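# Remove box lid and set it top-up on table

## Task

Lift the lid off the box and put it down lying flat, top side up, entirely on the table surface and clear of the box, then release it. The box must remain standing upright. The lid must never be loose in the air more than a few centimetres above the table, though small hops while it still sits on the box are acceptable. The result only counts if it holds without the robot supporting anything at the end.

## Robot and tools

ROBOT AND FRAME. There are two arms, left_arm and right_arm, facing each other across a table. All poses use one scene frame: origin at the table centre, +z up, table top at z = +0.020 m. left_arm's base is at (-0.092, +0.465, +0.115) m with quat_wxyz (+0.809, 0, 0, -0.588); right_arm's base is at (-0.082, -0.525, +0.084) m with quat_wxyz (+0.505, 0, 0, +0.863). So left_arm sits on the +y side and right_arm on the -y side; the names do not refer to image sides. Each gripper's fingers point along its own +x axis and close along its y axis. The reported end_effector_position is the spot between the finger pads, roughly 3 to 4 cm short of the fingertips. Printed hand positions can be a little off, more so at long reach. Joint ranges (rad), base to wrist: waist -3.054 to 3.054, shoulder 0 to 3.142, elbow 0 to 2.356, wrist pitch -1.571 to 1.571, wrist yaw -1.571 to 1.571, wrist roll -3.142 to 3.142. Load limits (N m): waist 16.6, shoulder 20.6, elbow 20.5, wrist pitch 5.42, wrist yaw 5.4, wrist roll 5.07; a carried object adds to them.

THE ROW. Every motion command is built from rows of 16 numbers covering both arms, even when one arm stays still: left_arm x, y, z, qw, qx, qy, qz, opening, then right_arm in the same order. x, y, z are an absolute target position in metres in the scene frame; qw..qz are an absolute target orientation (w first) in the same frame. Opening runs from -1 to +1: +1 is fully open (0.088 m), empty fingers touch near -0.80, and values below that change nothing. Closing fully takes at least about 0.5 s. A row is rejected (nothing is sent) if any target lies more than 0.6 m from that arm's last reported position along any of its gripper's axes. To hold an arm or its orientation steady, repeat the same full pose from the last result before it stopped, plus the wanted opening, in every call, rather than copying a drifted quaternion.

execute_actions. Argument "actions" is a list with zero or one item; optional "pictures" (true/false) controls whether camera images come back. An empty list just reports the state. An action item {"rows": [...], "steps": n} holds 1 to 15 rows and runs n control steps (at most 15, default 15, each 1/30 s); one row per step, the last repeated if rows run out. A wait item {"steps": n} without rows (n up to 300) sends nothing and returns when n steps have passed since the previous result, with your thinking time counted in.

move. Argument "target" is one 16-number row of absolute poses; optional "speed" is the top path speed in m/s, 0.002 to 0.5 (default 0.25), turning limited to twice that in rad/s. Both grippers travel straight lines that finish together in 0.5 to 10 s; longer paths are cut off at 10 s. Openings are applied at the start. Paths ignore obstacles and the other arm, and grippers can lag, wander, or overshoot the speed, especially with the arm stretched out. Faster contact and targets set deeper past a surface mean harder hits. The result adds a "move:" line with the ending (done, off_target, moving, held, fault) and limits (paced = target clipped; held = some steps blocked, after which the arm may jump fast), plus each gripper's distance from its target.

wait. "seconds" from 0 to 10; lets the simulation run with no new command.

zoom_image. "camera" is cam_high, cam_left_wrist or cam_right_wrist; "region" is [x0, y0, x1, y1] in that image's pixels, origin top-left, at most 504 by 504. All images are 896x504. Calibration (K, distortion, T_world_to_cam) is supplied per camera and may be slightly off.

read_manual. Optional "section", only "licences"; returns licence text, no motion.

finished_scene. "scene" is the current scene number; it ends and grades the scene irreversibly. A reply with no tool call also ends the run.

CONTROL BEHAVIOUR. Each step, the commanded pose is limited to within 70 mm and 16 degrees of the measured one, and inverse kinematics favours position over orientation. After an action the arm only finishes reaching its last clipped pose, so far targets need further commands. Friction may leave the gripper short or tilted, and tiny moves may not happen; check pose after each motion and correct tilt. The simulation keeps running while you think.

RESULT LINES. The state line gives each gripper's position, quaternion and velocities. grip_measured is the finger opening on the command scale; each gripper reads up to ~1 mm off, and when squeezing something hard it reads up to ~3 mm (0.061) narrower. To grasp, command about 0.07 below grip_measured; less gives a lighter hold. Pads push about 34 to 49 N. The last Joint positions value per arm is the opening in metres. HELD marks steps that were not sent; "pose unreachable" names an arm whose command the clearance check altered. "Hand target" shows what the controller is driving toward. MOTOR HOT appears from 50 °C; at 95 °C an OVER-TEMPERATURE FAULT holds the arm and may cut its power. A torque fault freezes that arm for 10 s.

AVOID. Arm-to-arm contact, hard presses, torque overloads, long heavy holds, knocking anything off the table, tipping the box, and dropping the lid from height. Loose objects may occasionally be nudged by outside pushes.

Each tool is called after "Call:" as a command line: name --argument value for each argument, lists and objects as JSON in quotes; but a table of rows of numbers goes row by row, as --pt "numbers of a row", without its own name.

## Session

Call:
execute_actions --actions '[]'

Scene clock: 0.00 s of 4100.00 s.
left_arm: end_effector_position=(-0.2901, +0.0601, +0.2774) grip_measured=+1.000 end_effector_quat_wxyz=(+0.069, +0.594, -0.551, -0.582) end_effector_velocity=(-0.003, +0.003, -0.001) end_effector_angular_velocity=(+0.007, -0.005, -0.018) | right_arm: end_effector_position=(+0.3064, -0.1806, +0.2661) grip_measured=+0.998 end_effector_quat_wxyz=(+0.842, -0.157, +0.311, +0.412) end_effector_velocity=(-0.002, -0.002, -0.003) end_effector_angular_velocity=(-0.007, +0.008, +0.008)
Joint positions: left_arm=[-0.796  1.636  1.117 -0.147 -0.089  1.909  0.088] | right_arm=[-1.407  1.904  1.553 -0.375 -0.176 -0.164  0.088]
Joint velocities: left_arm=[-0.007 -0.002 -0.002 -0.007  0.007  0.007  0.   ] | right_arm=[-0.002 -0.002 -0.007 -0.007 -0.007 -0.007 -0.   ]
Motor temperatures (°C, as the motors report them): left_arm=[25 26 28 26 26 24] | right_arm=[26 25 25 26 25 26]
Heat: left arm: hottest elbow 28 °C (+0.0 °C/min); right arm: hottest waist 26 °C (+0.0 °C/min).
Hand target (left_arm): -0.290, +0.060, +0.277; +0.069, +0.594, -0.551, -0.582
Hand target (right_arm): +0.306, -0.181, +0.266; +0.842, -0.157, +0.311, +0.412
camera_calibration (this result's frames):
cam_left_wrist: T_world_to_cam=[[0.566515, 0.406741, -0.716675, 0.342182], [0.823741, -0.255625, 0.50607, 0.141791], [0.0226392, -0.87705, -0.479865, 0.266028], [0, 0, 0, 1]] pos_world=[-0.316672, 0.130386, 0.301134]
cam_right_wrist: T_world_to_cam=[[0.80815, -0.588837, -0.0128478, -0.339161], [-0.504387, -0.680654, -0.531323, 0.20708], [0.304118, 0.435869, -0.847072, 0.290895], [0, 0, 0, 1]] pos_world=[0.290075, -0.185552, 0.352078]

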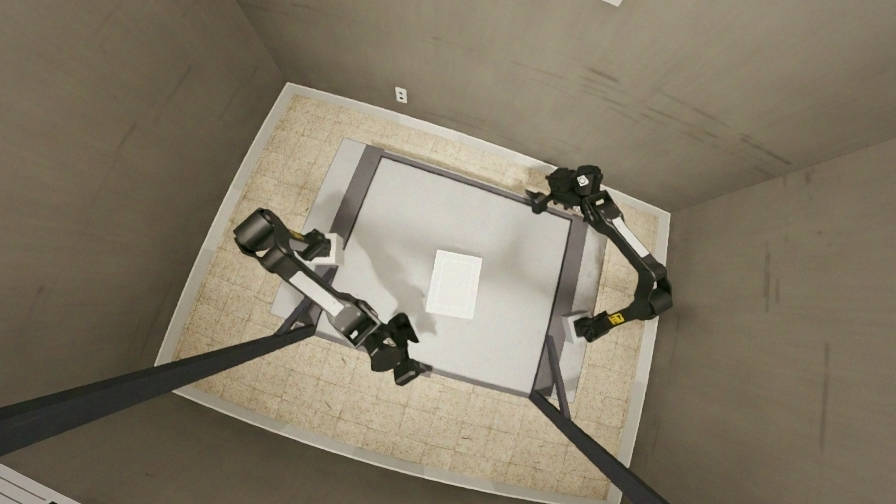

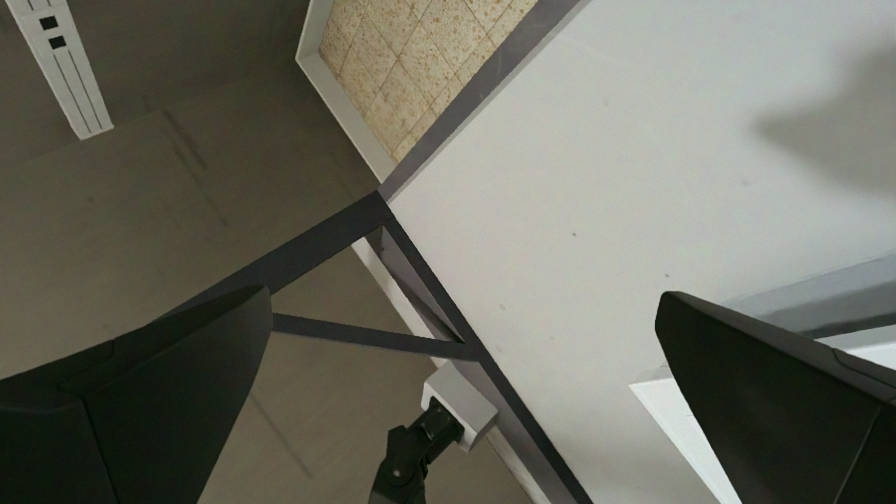

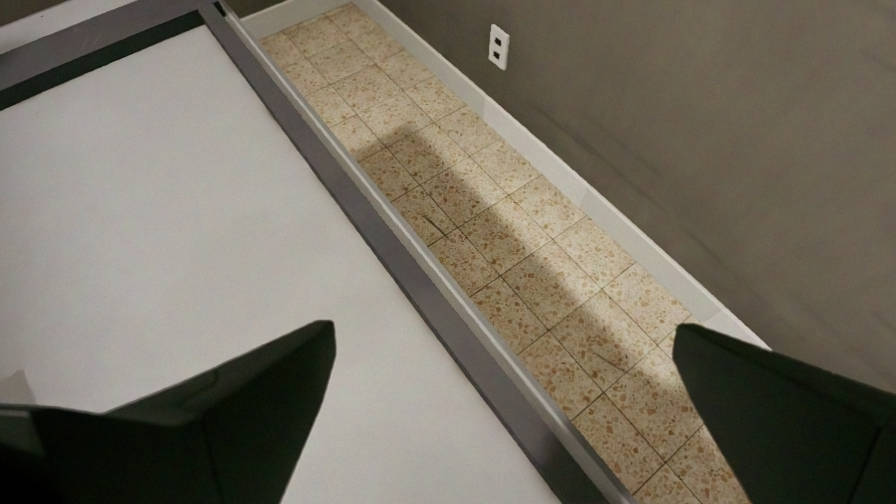

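Call:
move --target '[-0.105,0.21,0.2,0.734,0.168,0.197,-0.627,1,-0.035,-0.23,0.2,0.627,-0.197,0.168,0.734,1]' --speed 0.35

Call:
move --target '[-0.093,0.135,0.115,0.734,0.168,0.197,-0.627,1,-0.047,-0.157,0.115,0.627,-0.197,0.168,0.734,1]'

Scene clock: 4.90 s of 4100.00 s.
left_arm: end_effector_position=(-0.1051, +0.2058, +0.2065) grip_measured=+1.000 end_effector_quat_wxyz=(+0.734, +0.165, +0.191, -0.630) end_effector_velocity=(+0.004, +0.003, +0.000) end_effector_angular_velocity=(-0.001, +0.015, +0.024) | right_arm: end_effector_position=(-0.0352, -0.2284, +0.2016) grip_measured=+0.998 end_effector_quat_wxyz=(+0.625, -0.200, +0.171, +0.735) end_effector_velocity=(-0.004, -0.001, +0.001) end_effector_angular_velocity=(+0.003, +0.006, +0.024)
Joint positions: left_arm=[-0.558  0.843  0.195  0.102 -0.344 -0.201  0.088] | right_arm=[-0.894  1.084  0.416  0.065 -0.464 -0.298  0.088]
Joint velocities: left_arm=[ 0.007 -0.022 -0.002 -0.022 -0.007 -0.022  0.   ] | right_arm=[ 0.002 -0.007 -0.002 -0.007 -0.022 -0.007 -0.   ]
Motor temperatures (°C, as the motors report them): left_arm=[25 27 29 27 26 24] | right_arm=[26 25 26 26 25 26]
Heat: left arm: hottest elbow 29 °C (+0.0 °C/min); right arm: hottest waist 26 °C (+0.0 °C/min).
Hand target (left_arm): -0.104, +0.209, +0.201; +0.734, +0.167, +0.197, -0.628
Hand target (right_arm): -0.036, -0.229, +0.201; +0.626, -0.199, +0.170, +0.734
Off the commanded pose (left_arm): 0.008 m, 1 deg.
Off the commanded pose (right_arm): 0.002 m, 1 deg.
move: done
camera_calibration (this result's frames):
cam_left_wrist: T_world_to_cam=[[-0.989463, -0.142966, 0.0228681, -0.0757648], [-0.124486, 0.759421, -0.638579, -0.00970884], [0.0739287, -0.634697, -0.769217, 0.370917], [0, 0, 0, 1]] pos_world=[-0.103597, 0.231961, 0.280849]
cam_right_wrist: T_world_to_cam=[[0.981412, 0.191273, -0.0156645, 0.092814], [0.130858, -0.72666, -0.674419, 0.0087059], [-0.140381, 0.659833, -0.738182, 0.374526], [0, 0, 0, 1]] pos_world=[-0.0396518, -0.258551, 0.283794]

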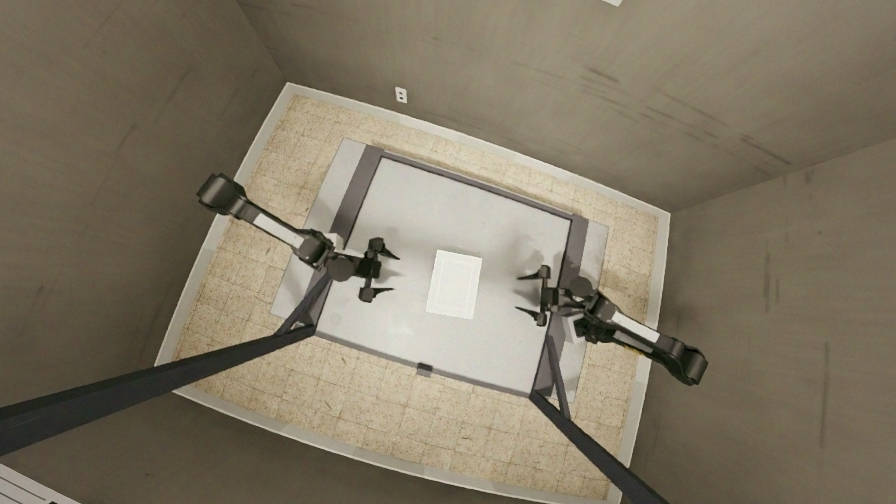

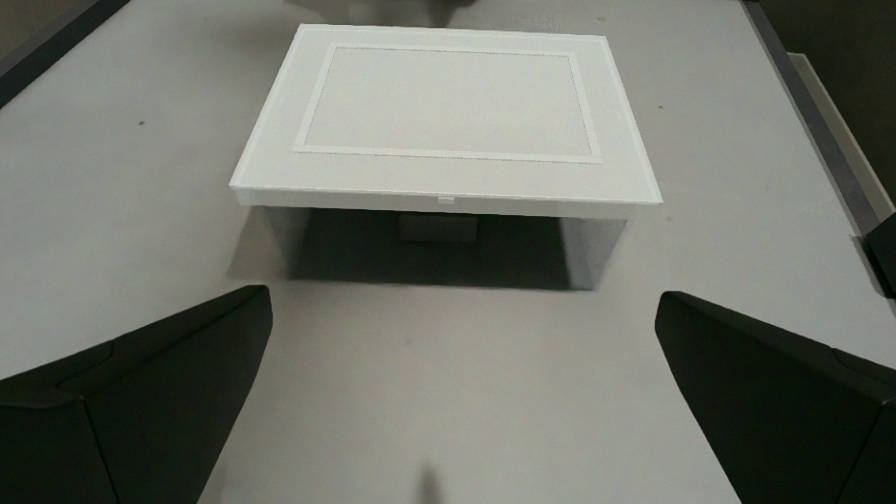

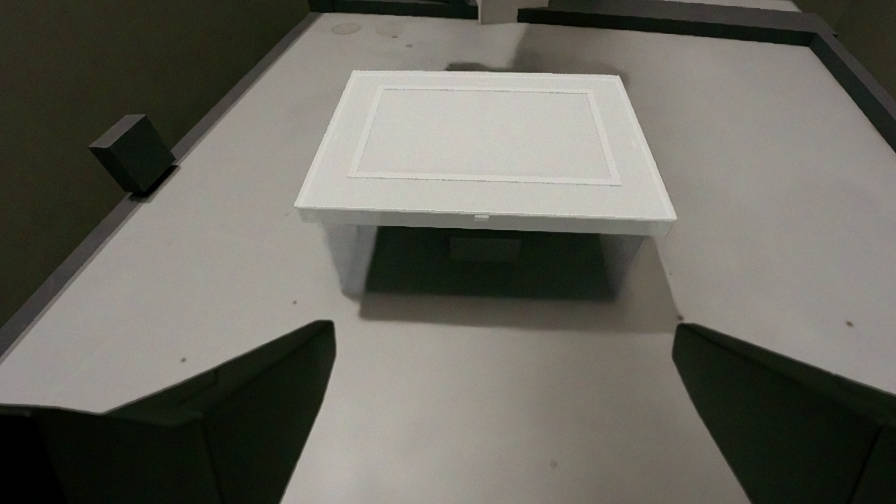

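Scene clock: 6.13 s of 4100.00 s.
left_arm: end_effector_position=(-0.0941, +0.1389, +0.1162) grip_measured=+1.000 end_effector_quat_wxyz=(+0.734, +0.168, +0.200, -0.627) end_effector_velocity=(+0.002, -0.004, +0.002) end_effector_angular_velocity=(-0.029, -0.002, +0.020) | right_arm: end_effector_position=(-0.0471, -0.1611, +0.1145) grip_measured=+0.998 end_effector_quat_wxyz=(+0.625, -0.200, +0.170, +0.735) end_effector_velocity=(+0.002, +0.001, -0.000) end_effector_angular_velocity=(+0.002, +0.009, -0.005)
Joint positions: left_arm=[-0.423  1.828  0.234  1.05  -0.23  -0.141  0.088] | right_arm=[-0.744  1.737  0.428  0.744 -0.338 -0.208  0.088]
Joint velocities: left_arm=[-0.002  0.027  0.002  0.051 -0.022 -0.007  0.   ] | right_arm=[-0.007  0.007  0.002  0.007 -0.007  0.007 -0.   ]
Motor temperatures (°C, as the motors report them): left_arm=[25 27 29 27 26 24] | right_arm=[26 25 26 26 25 26]
Heat: left arm: hottest elbow 29 °C (+9.8 °C/min); right arm: hottest waist 26 °C (+0.0 °C/min).
Hand target (left_arm): -0.094, +0.136, +0.116; +0.734, +0.168, +0.197, -0.627
Hand target (right_arm): -0.047, -0.158, +0.115; +0.627, -0.198, +0.168, +0.734
Off the commanded pose (left_arm): 0.004 m, 0 deg.
Off the commanded pose (right_arm): 0.004 m, 0 deg.
move: done
camera_calibration (this result's frames):
cam_left_wrist: T_world_to_cam=[[-0.988264, -0.150327, 0.027136, -0.0717699], [-0.134116, 0.768832, -0.625229, -0.0188901], [0.0731257, -0.62153, -0.77997, 0.257534], [0, 0, 0, 1]] pos_world=[-0.0922934, 0.163799, 0.191006]
cam_right_wrist: T_world_to_cam=[[0.98154, 0.190688, -0.0147672, 0.0900263], [0.130706, -0.725149, -0.676074, 0.000800801], [-0.139628, 0.661663, -0.736686, 0.264337], [0, 0, 0, 1]] pos_world=[-0.0515602, -0.191488, 0.196605]

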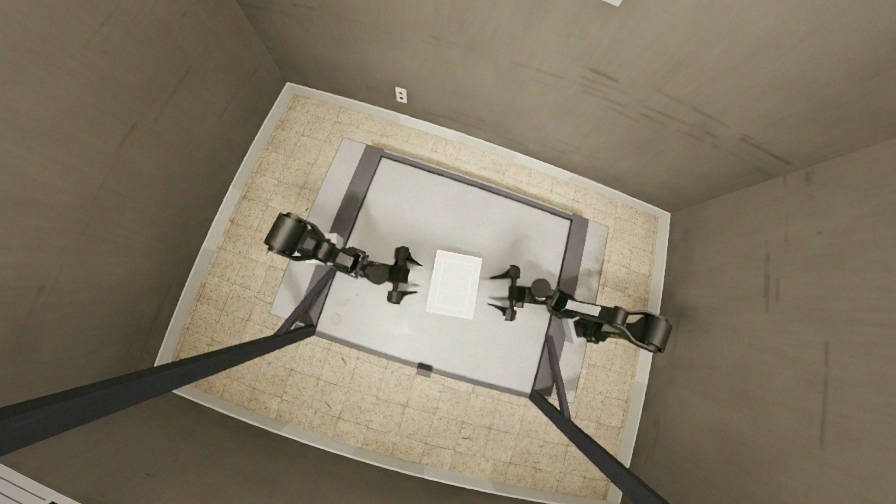

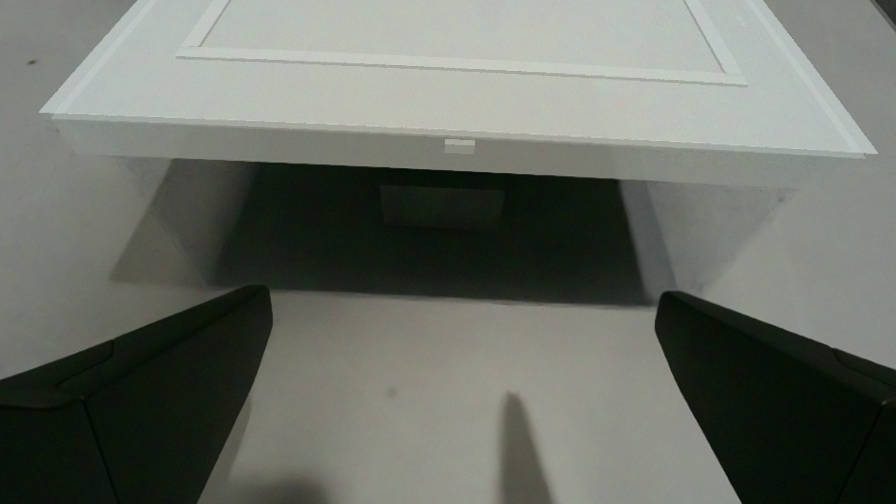

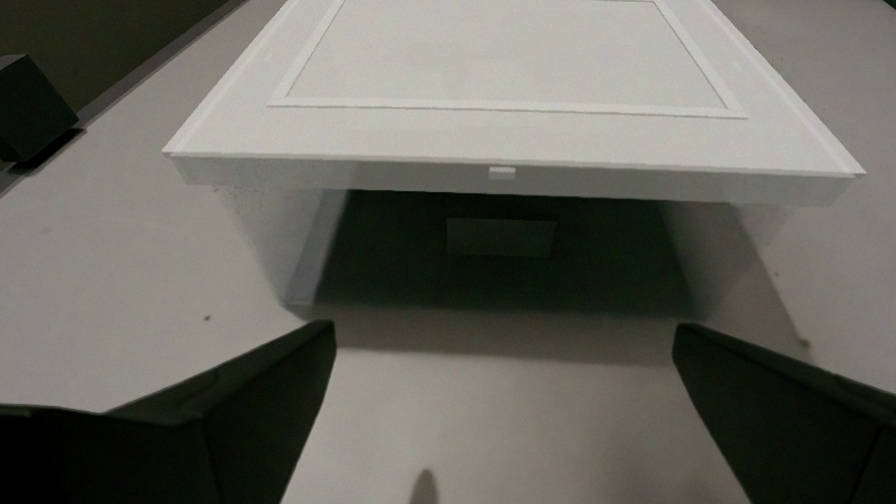

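Call:
move --target '[-0.091,0.12,0.092,0.734,0.168,0.197,-0.627,1,-0.05,-0.14,0.092,0.627,-0.197,0.168,0.734,1]' --speed 0.1

Call:
move --target '[-0.086,0.085,0.095,0.734,0.168,0.197,-0.627,1,-0.056,-0.103,0.095,0.627,-0.197,0.168,0.734,1]' --speed 0.03

Scene clock: 8.60 s of 4100.00 s.
left_arm: end_effector_position=(-0.0919, +0.1220, +0.0935) grip_measured=+1.000 end_effector_quat_wxyz=(+0.735, +0.167, +0.198, -0.627) end_effector_velocity=(+0.000, -0.001, -0.001) end_effector_angular_velocity=(-0.011, +0.016, +0.015) | right_arm: end_effector_position=(-0.0501, -0.1430, +0.0920) grip_measured=+0.998 end_effector_quat_wxyz=(+0.625, -0.199, +0.169, +0.735) end_effector_velocity=(-0.002, -0.001, -0.005) end_effector_angular_velocity=(-0.013, -0.011, +0.020)
Joint positions: left_arm=[-0.404  2.029  0.3    1.191 -0.214 -0.13   0.088] | right_arm=[-0.717  1.904  0.481  0.864 -0.315 -0.192  0.088]
Joint velocities: left_arm=[-0.002  0.017  0.002  0.022 -0.007 -0.022  0.   ] | right_arm=[ 0.002  0.012  0.002 -0.007 -0.007 -0.022  0.   ]
Motor temperatures (°C, as the motors report them): left_arm=[25 27 29 27 26 24] | right_arm=[26 26 26 27 25 26]
Heat: left arm: hottest elbow 29 °C (+7.0 °C/min); right arm: hottest wrist pitch 27 °C (+7.0 °C/min).
Hand target (left_arm): -0.091, +0.120, +0.092; +0.734, +0.168, +0.197, -0.627
Hand target (right_arm): -0.050, -0.140, +0.092; +0.627, -0.197, +0.168, +0.734
Off the commanded pose (left_arm): 0.003 m, 0 deg.
Off the commanded pose (right_arm): 0.003 m, 0 deg.
move: done
camera_calibration (this result's frames):
cam_left_wrist: T_world_to_cam=[[-0.988296, -0.150008, 0.0277352, -0.0716226], [-0.133963, 0.766444, -0.628185, -0.0192587], [0.0729751, -0.624548, -0.777569, 0.229263], [0, 0, 0, 1]] pos_world=[-0.0900947, 0.147203, 0.168156]
cam_right_wrist: T_world_to_cam=[[0.9815, 0.190911, -0.0144853, 0.0892378], [0.130851, -0.724105, -0.677163, -0.000636684], [-0.139767, 0.66274, -0.735691, 0.235343], [0, 0, 0, 1]] pos_world=[-0.0546105, -0.173469, 0.174001]

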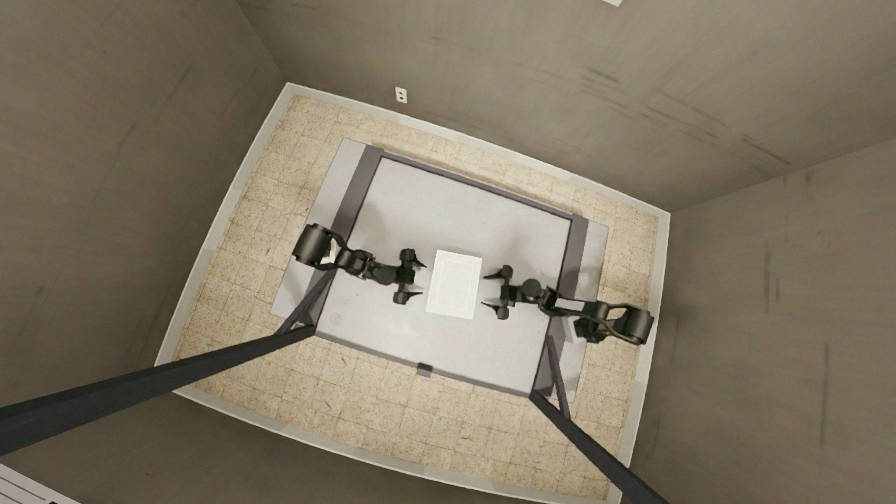

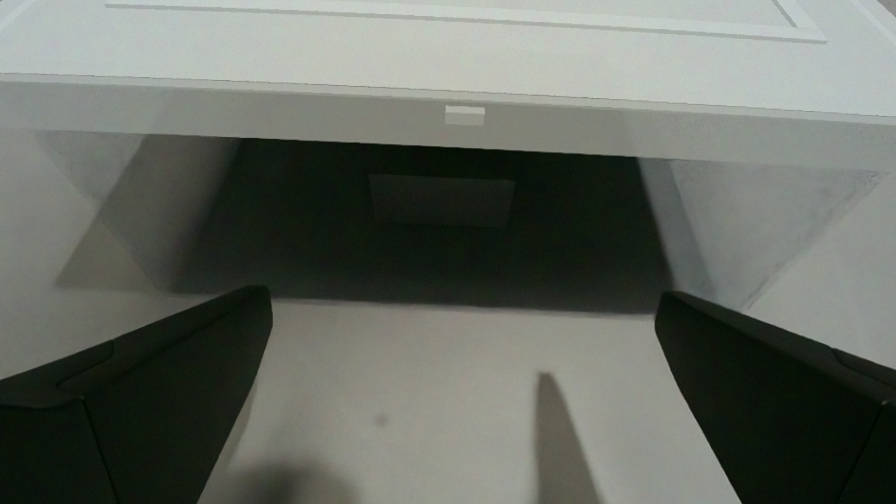

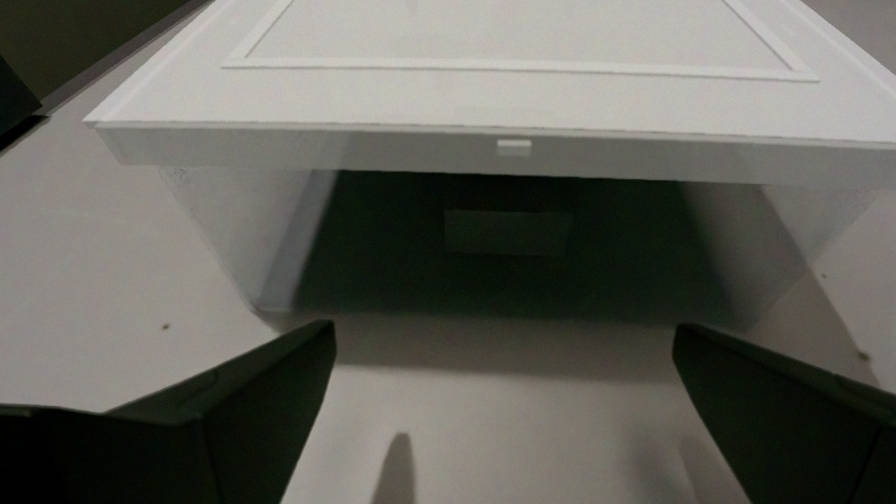

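Scene clock: 10.17 s of 4100.00 s.
left_arm: end_effector_position=(-0.0901, +0.0923, +0.0954) grip_measured=+1.000 end_effector_quat_wxyz=(+0.731, +0.168, +0.200, -0.631) end_effector_velocity=(-0.000, -0.002, +0.003) end_effector_angular_velocity=(-0.013, +0.011, -0.000) | right_arm: end_effector_position=(-0.0531, -0.1102, +0.0948) grip_measured=+0.998 end_effector_quat_wxyz=(+0.628, -0.199, +0.169, +0.733) end_effector_velocity=(-0.000, -0.002, -0.002) end_effector_angular_velocity=(-0.015, +0.000, +0.007)
Joint positions: left_arm=[-0.38   2.04   0.418  1.083 -0.183 -0.115  0.088] | right_arm=[-0.68   1.96   0.611  0.797 -0.276 -0.169  0.088]
Joint velocities: left_arm=[ 0.002 -0.002  0.002  0.007  0.007 -0.007  0.   ] | right_arm=[-0.002 -0.002  0.002 -0.022 -0.007 -0.007 -0.   ]
Motor temperatures (°C, as the motors report them): left_arm=[25 27 29 27 26 24] | right_arm=[26 26 26 27 25 26]
Heat: left arm: hottest elbow 29 °C (+5.9 °C/min); right arm: hottest wrist pitch 27 °C (+5.9 °C/min).
Hand target (left_arm): -0.086, +0.085, +0.095; +0.734, +0.168, +0.197, -0.627
Hand target (right_arm): -0.056, -0.103, +0.095; +0.627, -0.197, +0.168, +0.734
Off the commanded pose (left_arm): 0.008 m, 1 deg.
Off the commanded pose (right_arm): 0.008 m, 0 deg.
move: done
camera_calibration (this result's frames):
cam_left_wrist: T_world_to_cam=[[-0.989639, -0.140433, 0.0298836, -0.0755359], [-0.128139, 0.769991, -0.625056, 0.00478584], [0.0647687, -0.622409, -0.780008, 0.211366], [0, 0, 0, 1]] pos_world=[-0.0878299, 0.117263, 0.170116]
cam_right_wrist: T_world_to_cam=[[0.983074, 0.182807, -0.0121226, 0.0848533], [0.126482, -0.725071, -0.67696, 0.0250792], [-0.132543, 0.663968, -0.73592, 0.215831], [0, 0, 0, 1]] pos_world=[-0.0579823, -0.140633, 0.176841]

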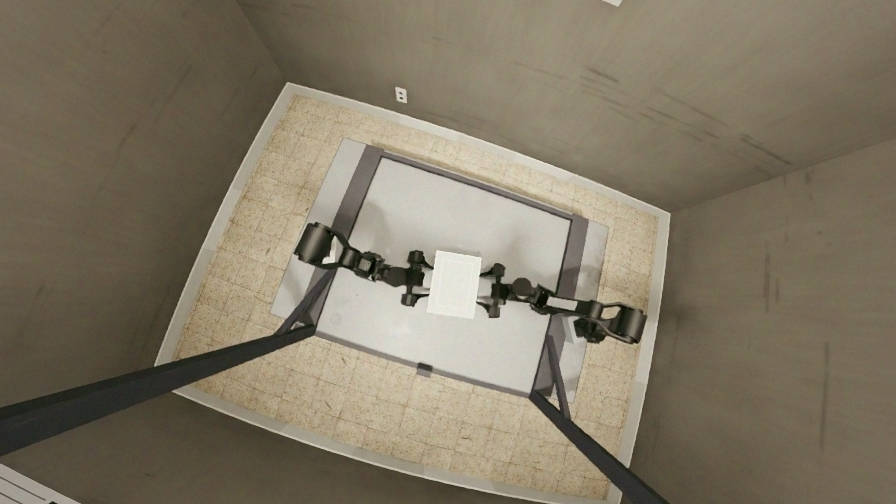

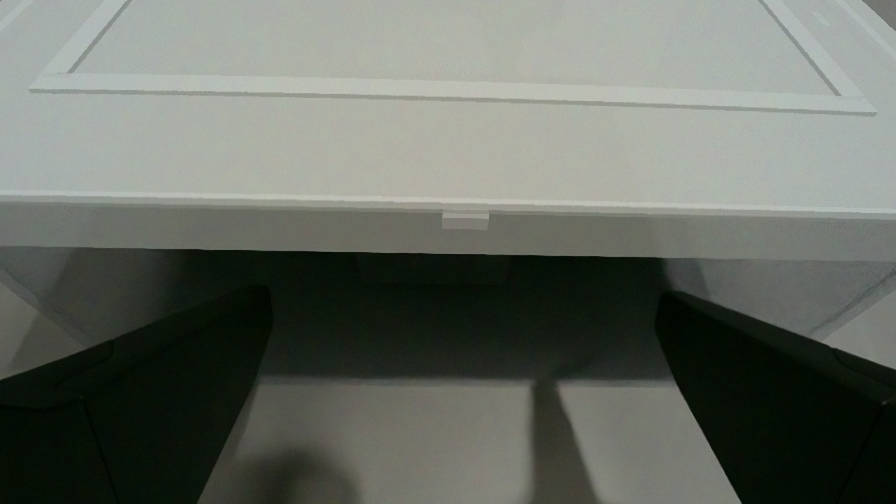

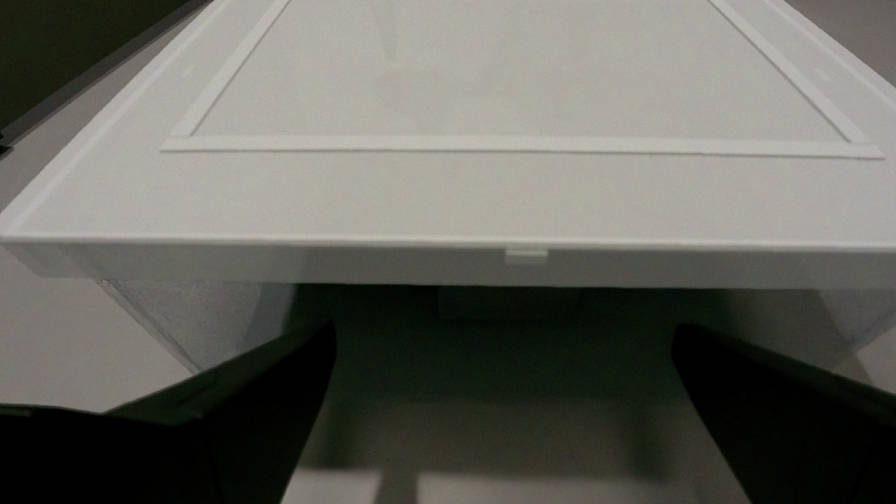

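Call:
move --target '[-0.087,0.082,0.15,0.734,0.168,0.197,-0.627,1,-0.056,-0.098,0.092,0.627,-0.197,0.168,0.734,1]' --speed 0.02

Scene clock: 13.63 s of 4100.00 s.
left_arm: end_effector_position=(-0.0889, +0.0980, +0.1278) grip_measured=+1.000 end_effector_quat_wxyz=(+0.726, +0.195, +0.220, -0.622) end_effector_velocity=(+0.000, +0.001, +0.001) end_effector_angular_velocity=(+0.004, +0.013, +0.016) | right_arm: end_effector_position=(-0.0527, -0.1026, +0.0943) grip_measured=+0.998 end_effector_quat_wxyz=(+0.629, -0.197, +0.167, +0.733) end_effector_velocity=(+0.004, -0.000, -0.002) end_effector_angular_velocity=(-0.005, -0.021, -0.003)
Joint positions: left_arm=[-0.378  1.784  0.439  0.737 -0.182 -0.115  0.088] | right_arm=[-0.677  1.982  0.64   0.796 -0.273 -0.166  0.088]
Joint velocities: left_arm=[-0.002 -0.012  0.002 -0.022 -0.007 -0.022  0.   ] | right_arm=[-0.007  0.002  0.002 -0.007  0.007 -0.022 -0.001]
Motor temperatures (°C, as the motors report them): left_arm=[25 27 29 28 26 24] | right_arm=[26 26 27 27 25 26]
Heat: left arm: hottest elbow 29 °C (+4.4 °C/min); right arm: hottest elbow 27 °C (+4.4 °C/min).
Hand target (left_arm): -0.087, +0.083, +0.150; +0.735, +0.168, +0.197, -0.627
Hand target (right_arm): -0.056, -0.098, +0.092; +0.627, -0.197, +0.168, +0.734
Off the commanded pose (left_arm): 0.027 m, 4 deg.
Off the commanded pose (right_arm): 0.006 m, 0 deg.
move: off_target (left_arm)
camera_calibration (this result's frames):
cam_left_wrist: T_world_to_cam=[[-0.989459, -0.143961, 0.0157063, -0.0723759], [-0.127084, 0.811188, -0.57081, 0.00991377], [0.0694337, -0.566789, -0.820932, 0.240288], [0, 0, 0, 1]] pos_world=[-0.0870371, 0.117731, 0.204055]
cam_right_wrist: T_world_to_cam=[[0.983148, 0.182441, -0.0116721, 0.0830714], [0.125843, -0.721701, -0.68067, 0.0308426], [-0.132606, 0.66773, -0.732497, 0.210533], [0, 0, 0, 1]] pos_world=[-0.057635, -0.133475, 0.176178]

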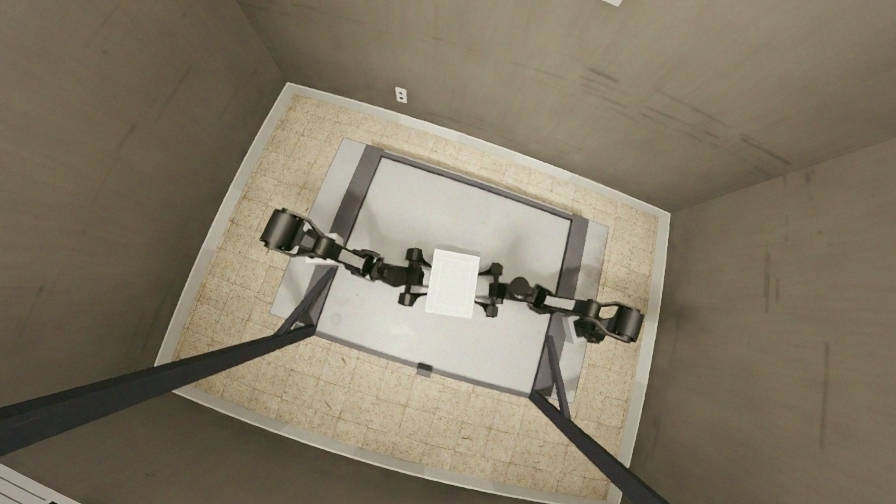

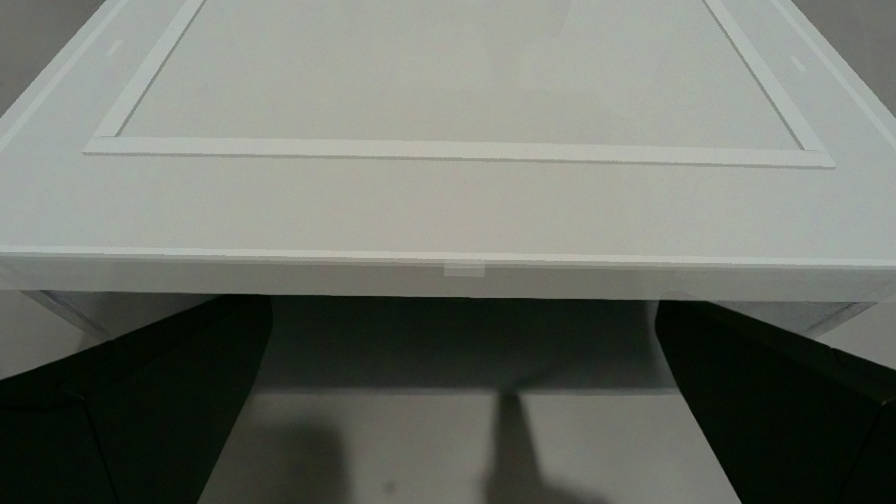

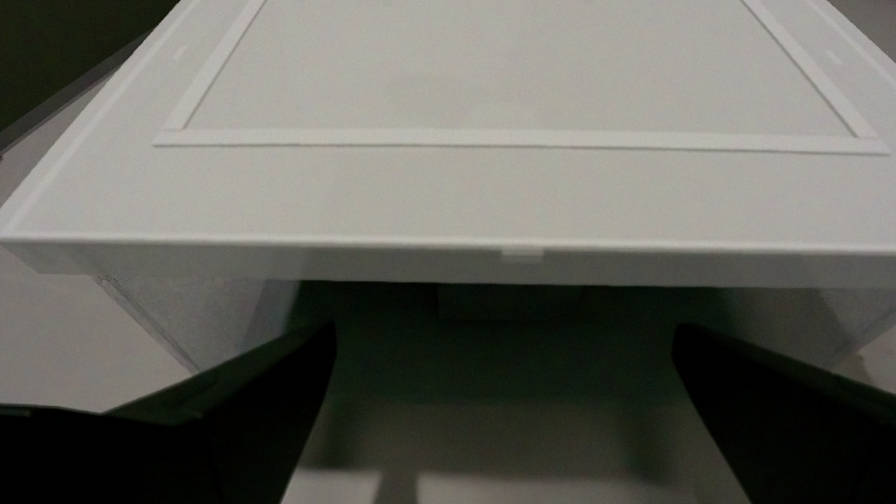

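Call:
move --target '[-0.087,0.086,0.168,0.734,0.168,0.197,-0.627,1,-0.057,-0.092,0.104,0.627,-0.197,0.168,0.734,1]' --speed 0.015

Scene clock: 17.43 s of 4100.00 s.
left_arm: end_effector_position=(-0.0886, +0.0899, +0.1606) grip_measured=+1.000 end_effector_quat_wxyz=(+0.731, +0.174, +0.205, -0.627) end_effector_velocity=(-0.002, +0.005, -0.006) end_effector_angular_velocity=(+0.026, +0.008, -0.005) | right_arm: end_effector_position=(-0.0543, -0.0982, +0.0943) grip_measured=+0.998 end_effector_quat_wxyz=(+0.626, -0.205, +0.177, +0.731) end_effector_velocity=(+0.004, +0.000, +0.000) end_effector_angular_velocity=(-0.002, -0.010, -0.010)
Joint positions: left_arm=[-0.376  1.672  0.471  0.646 -0.184 -0.115  0.088] | right_arm=[-0.668  1.977  0.672  0.733 -0.264 -0.164  0.088]
Joint velocities: left_arm=[-0.002 -0.002 -0.007 -0.022  0.007 -0.007  0.   ] | right_arm=[-0.007 -0.002  0.002 -0.007  0.007 -0.007 -0.   ]
Motor temperatures (°C, as the motors report them): left_arm=[25 28 30 28 26 24] | right_arm=[26 26 27 27 25 26]
Heat: left arm: hottest elbow 30 °C (+6.9 °C/min); right arm: hottest elbow 27 °C (+3.4 °C/min).
Hand target (left_arm): -0.087, +0.086, +0.168; +0.734, +0.168, +0.197, -0.627
Hand target (right_arm): -0.057, -0.092, +0.104; +0.627, -0.197, +0.168, +0.735
Off the commanded pose (left_arm): 0.009 m, 1 deg.
Off the commanded pose (right_arm): 0.012 m, 2 deg.
move: off_target (left_arm, right_arm)
camera_calibration (this result's frames):
cam_left_wrist: T_world_to_cam=[[-0.988958, -0.145951, 0.0257085, -0.0751154], [-0.130954, 0.779426, -0.612655, 0.0444902], [0.0693797, -0.609257, -0.789932, 0.26143], [0, 0, 0, 1]] pos_world=[-0.0865977, 0.113638, 0.2357]
cam_right_wrist: T_world_to_cam=[[0.983196, 0.181712, -0.017503, 0.0842644], [0.124921, -0.739615, -0.661335, 0.0305886], [-0.133118, 0.648035, -0.749887, 0.207085], [0, 0, 0, 1]] pos_world=[-0.0591028, -0.126886, 0.176994]

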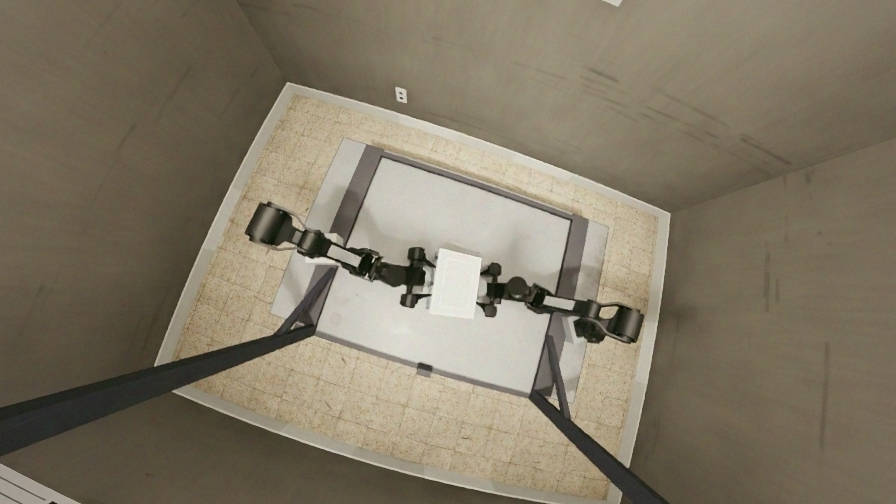

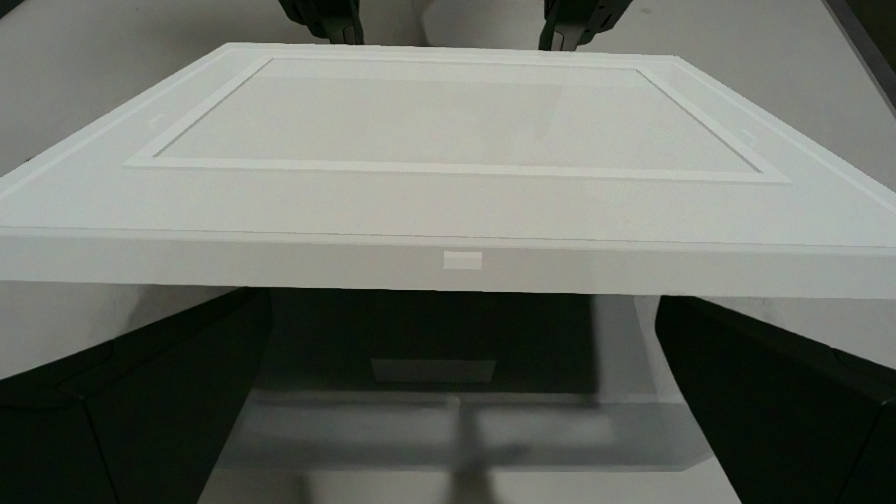

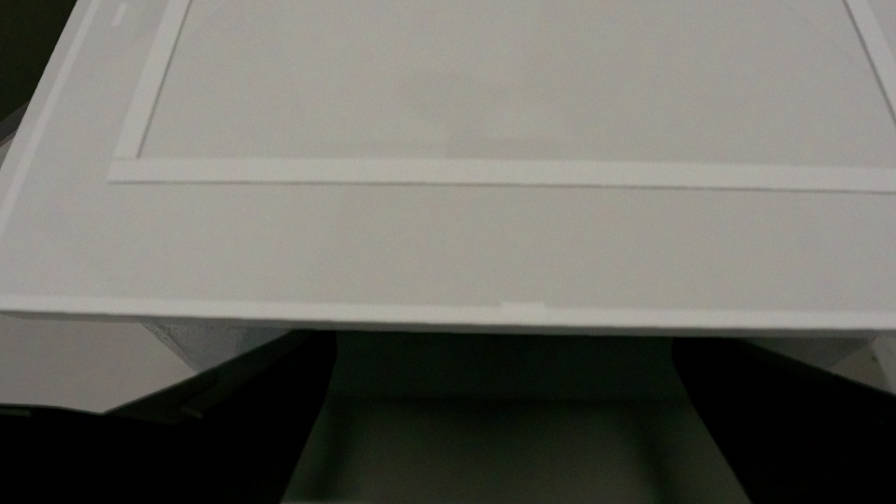

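Popped. Push left in further, then raise right.

Call:
move --target '[-0.085,0.068,0.175,0.734,0.168,0.197,-0.627,1,-0.055,-0.097,0.1,0.627,-0.197,0.168,0.734,1]' --speed 0.02

Call:
move --target '[-0.085,0.07,0.175,0.734,0.168,0.197,-0.627,1,-0.055,-0.094,0.15,0.627,-0.197,0.168,0.734,1]' --speed 0.02

Scene clock: 19.70 s of 4100.00 s.
left_arm: end_effector_position=(-0.0861, +0.0709, +0.1748) grip_measured=+1.000 end_effector_quat_wxyz=(+0.735, +0.166, +0.198, -0.627) end_effector_velocity=(+0.000, +0.002, -0.005) end_effector_angular_velocity=(+0.032, -0.012, +0.000) | right_arm: end_effector_position=(-0.0542, -0.0983, +0.0955) grip_measured=+0.998 end_effector_quat_wxyz=(+0.628, -0.202, +0.174, +0.731) end_effector_velocity=(+0.002, -0.002, +0.000) end_effector_angular_velocity=(+0.004, -0.003, +0.003)
Joint positions: left_arm=[-0.365  1.681  0.551  0.597 -0.18  -0.11   0.088] | right_arm=[-0.668  1.977  0.667  0.748 -0.264 -0.162  0.088]
Joint velocities: left_arm=[-0.002  0.002  0.007 -0.037 -0.007  0.007  0.   ] | right_arm=[-0.007 -0.002 -0.007  0.007 -0.007 -0.007  0.   ]
Motor temperatures (°C, as the motors report them): left_arm=[25 28 30 28 26 24] | right_arm=[26 27 27 27 25 26]
Heat: left arm: hottest elbow 30 °C (+6.1 °C/min); right arm: hottest shoulder 27 °C (+3.0 °C/min).
Hand target (left_arm): -0.085, +0.068, +0.175; +0.734, +0.168, +0.197, -0.627
Hand target (right_arm): -0.055, -0.097, +0.100; +0.627, -0.197, +0.168, +0.734
Off the commanded pose (left_arm): 0.003 m, 0 deg.
Off the commanded pose (right_arm): 0.005 m, 1 deg.
move: done
camera_calibration (this result's frames):
cam_left_wrist: T_world_to_cam=[[-0.988328, -0.14978, 0.0278008, -0.0758436], [-0.133788, 0.766126, -0.628611, 0.0718566], [0.0728546, -0.624993, -0.777223, 0.260139], [0, 0, 0, 1]] pos_world=[-0.0842972, 0.0961742, 0.249465]
cam_right_wrist: T_world_to_cam=[[0.983436, 0.180581, -0.0156377, 0.0839665], [0.124051, -0.733452, -0.668325, 0.0325213], [-0.132157, 0.655315, -0.743705, 0.208138], [0, 0, 0, 1]] pos_world=[-0.0591032, -0.127706, 0.177841]

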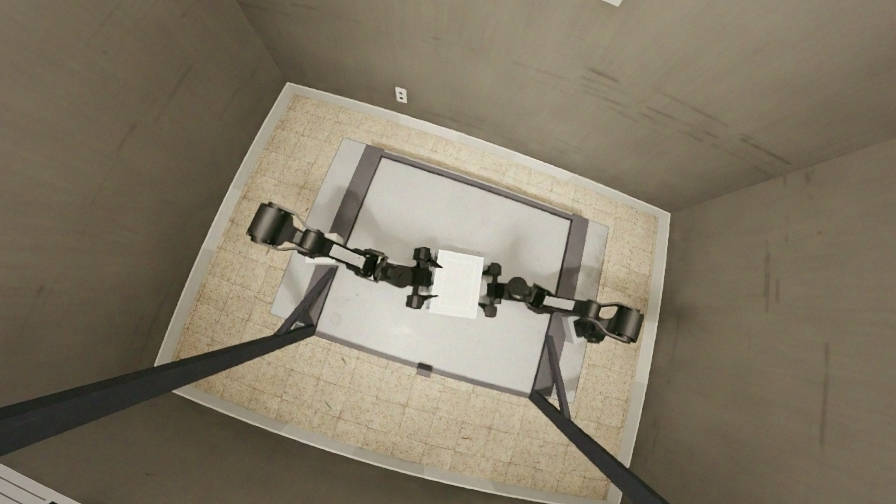

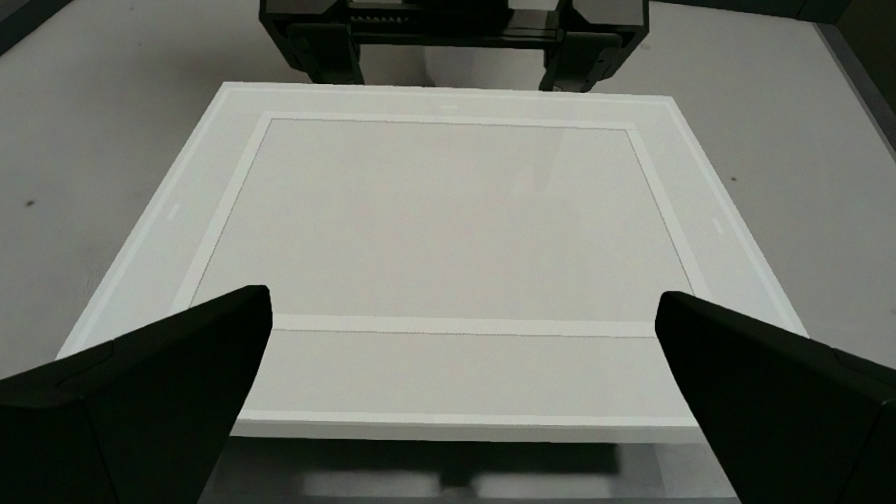

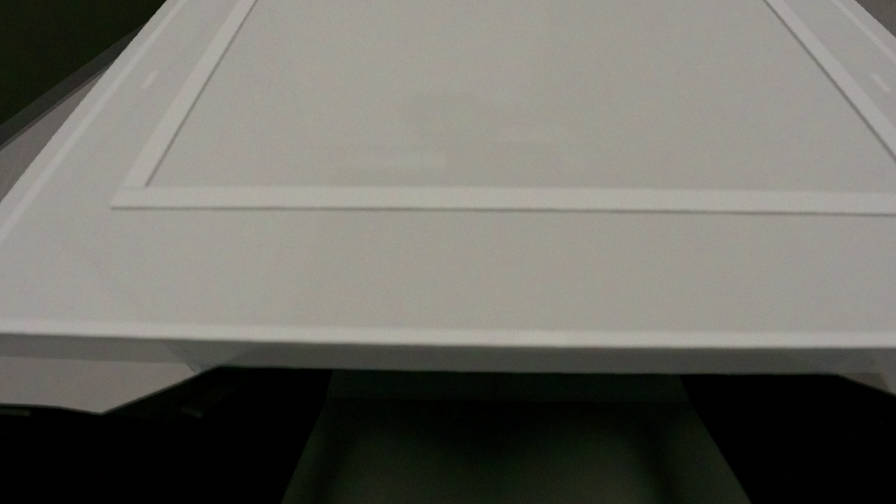

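Scene clock: 22.73 s of 4100.00 s.
left_arm: end_effector_position=(-0.0861, +0.0709, +0.1748) grip_measured=+1.000 end_effector_quat_wxyz=(+0.735, +0.166, +0.198, -0.627) end_effector_velocity=(+0.000, +0.003, -0.002) end_effector_angular_velocity=(+0.014, +0.014, +0.015) | right_arm: end_effector_position=(-0.0541, -0.0971, +0.1402) grip_measured=+0.998 end_effector_quat_wxyz=(+0.627, -0.204, +0.177, +0.731) end_effector_velocity=(-0.001, -0.003, -0.004) end_effector_angular_velocity=(-0.020, +0.001, +0.008)
Joint positions: left_arm=[-0.365  1.681  0.551  0.597 -0.18  -0.11   0.088] | right_arm=[-0.668  1.805  0.713  0.522 -0.264 -0.162  0.088]
Joint velocities: left_arm=[-0.002 -0.007 -0.002 -0.022 -0.007 -0.022  0.   ] | right_arm=[-0.002 -0.002 -0.002 -0.022 -0.007 -0.007  0.   ]
Motor temperatures (°C, as the motors report them): left_arm=[25 28 30 29 26 24] | right_arm=[26 27 27 28 25 26]
Heat: left arm: hottest elbow 30 °C (+5.3 °C/min); right arm: hottest wrist pitch 28 °C (+5.3 °C/min).
Hand target (left_arm): -0.085, +0.070, +0.175; +0.734, +0.168, +0.197, -0.627
Hand target (right_arm): -0.055, -0.094, +0.150; +0.627, -0.197, +0.168, +0.735
Off the commanded pose (left_arm): 0.001 m, 0 deg.
Off the commanded pose (right_arm): 0.010 m, 1 deg.
move: off_target (right_arm)
camera_calibration (this result's frames):
cam_left_wrist: T_world_to_cam=[[-0.988328, -0.14978, 0.0278008, -0.0758436], [-0.133788, 0.766126, -0.628611, 0.0718566], [0.0728546, -0.624993, -0.777223, 0.260139], [0, 0, 0, 1]] pos_world=[-0.0842972, 0.0961742, 0.249465]
cam_right_wrist: T_world_to_cam=[[0.983356, 0.180784, -0.0181135, 0.0847045], [0.123438, -0.737907, -0.663518, 0.0620645], [-0.133319, 0.650238, -0.747941, 0.240697], [0, 0, 0, 1]] pos_world=[-0.0588661, -0.126026, 0.222743]

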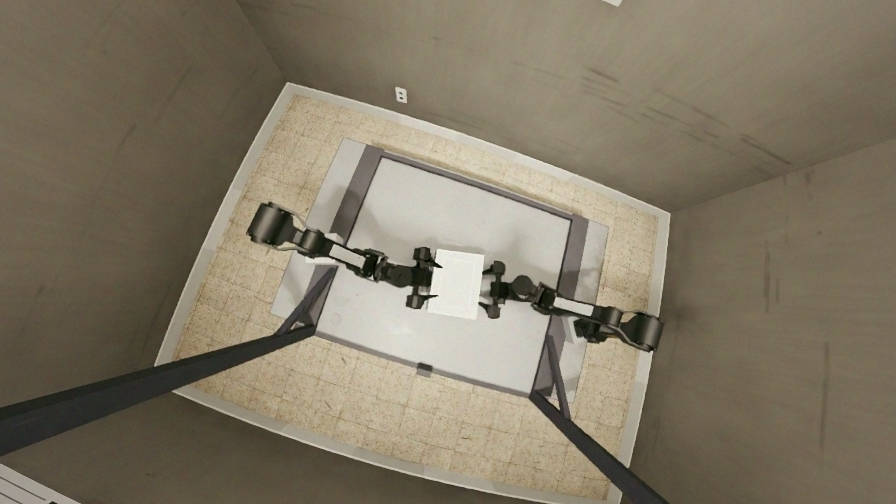

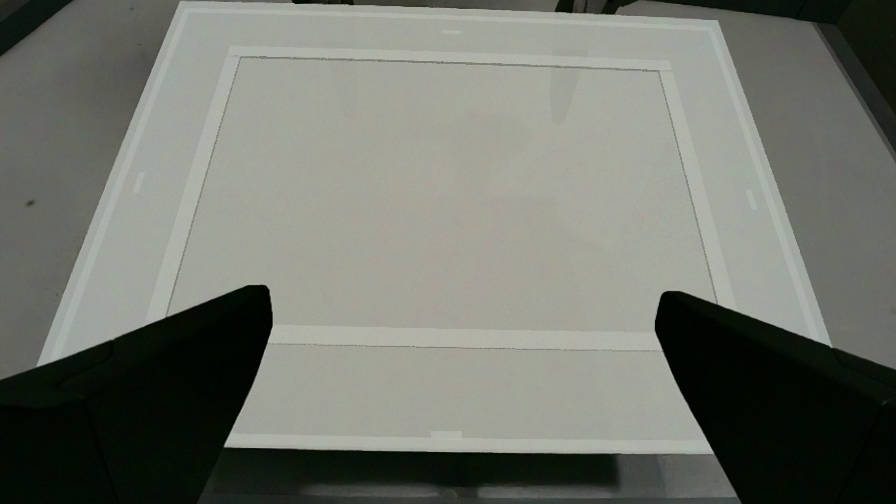

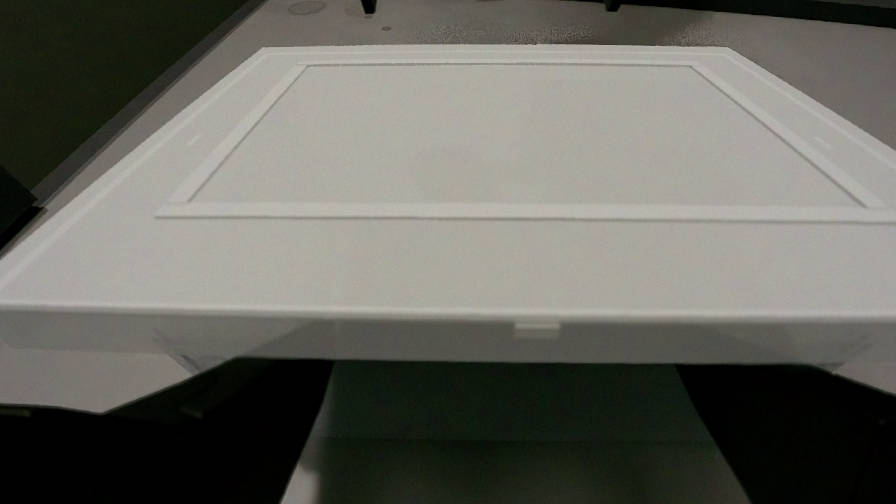

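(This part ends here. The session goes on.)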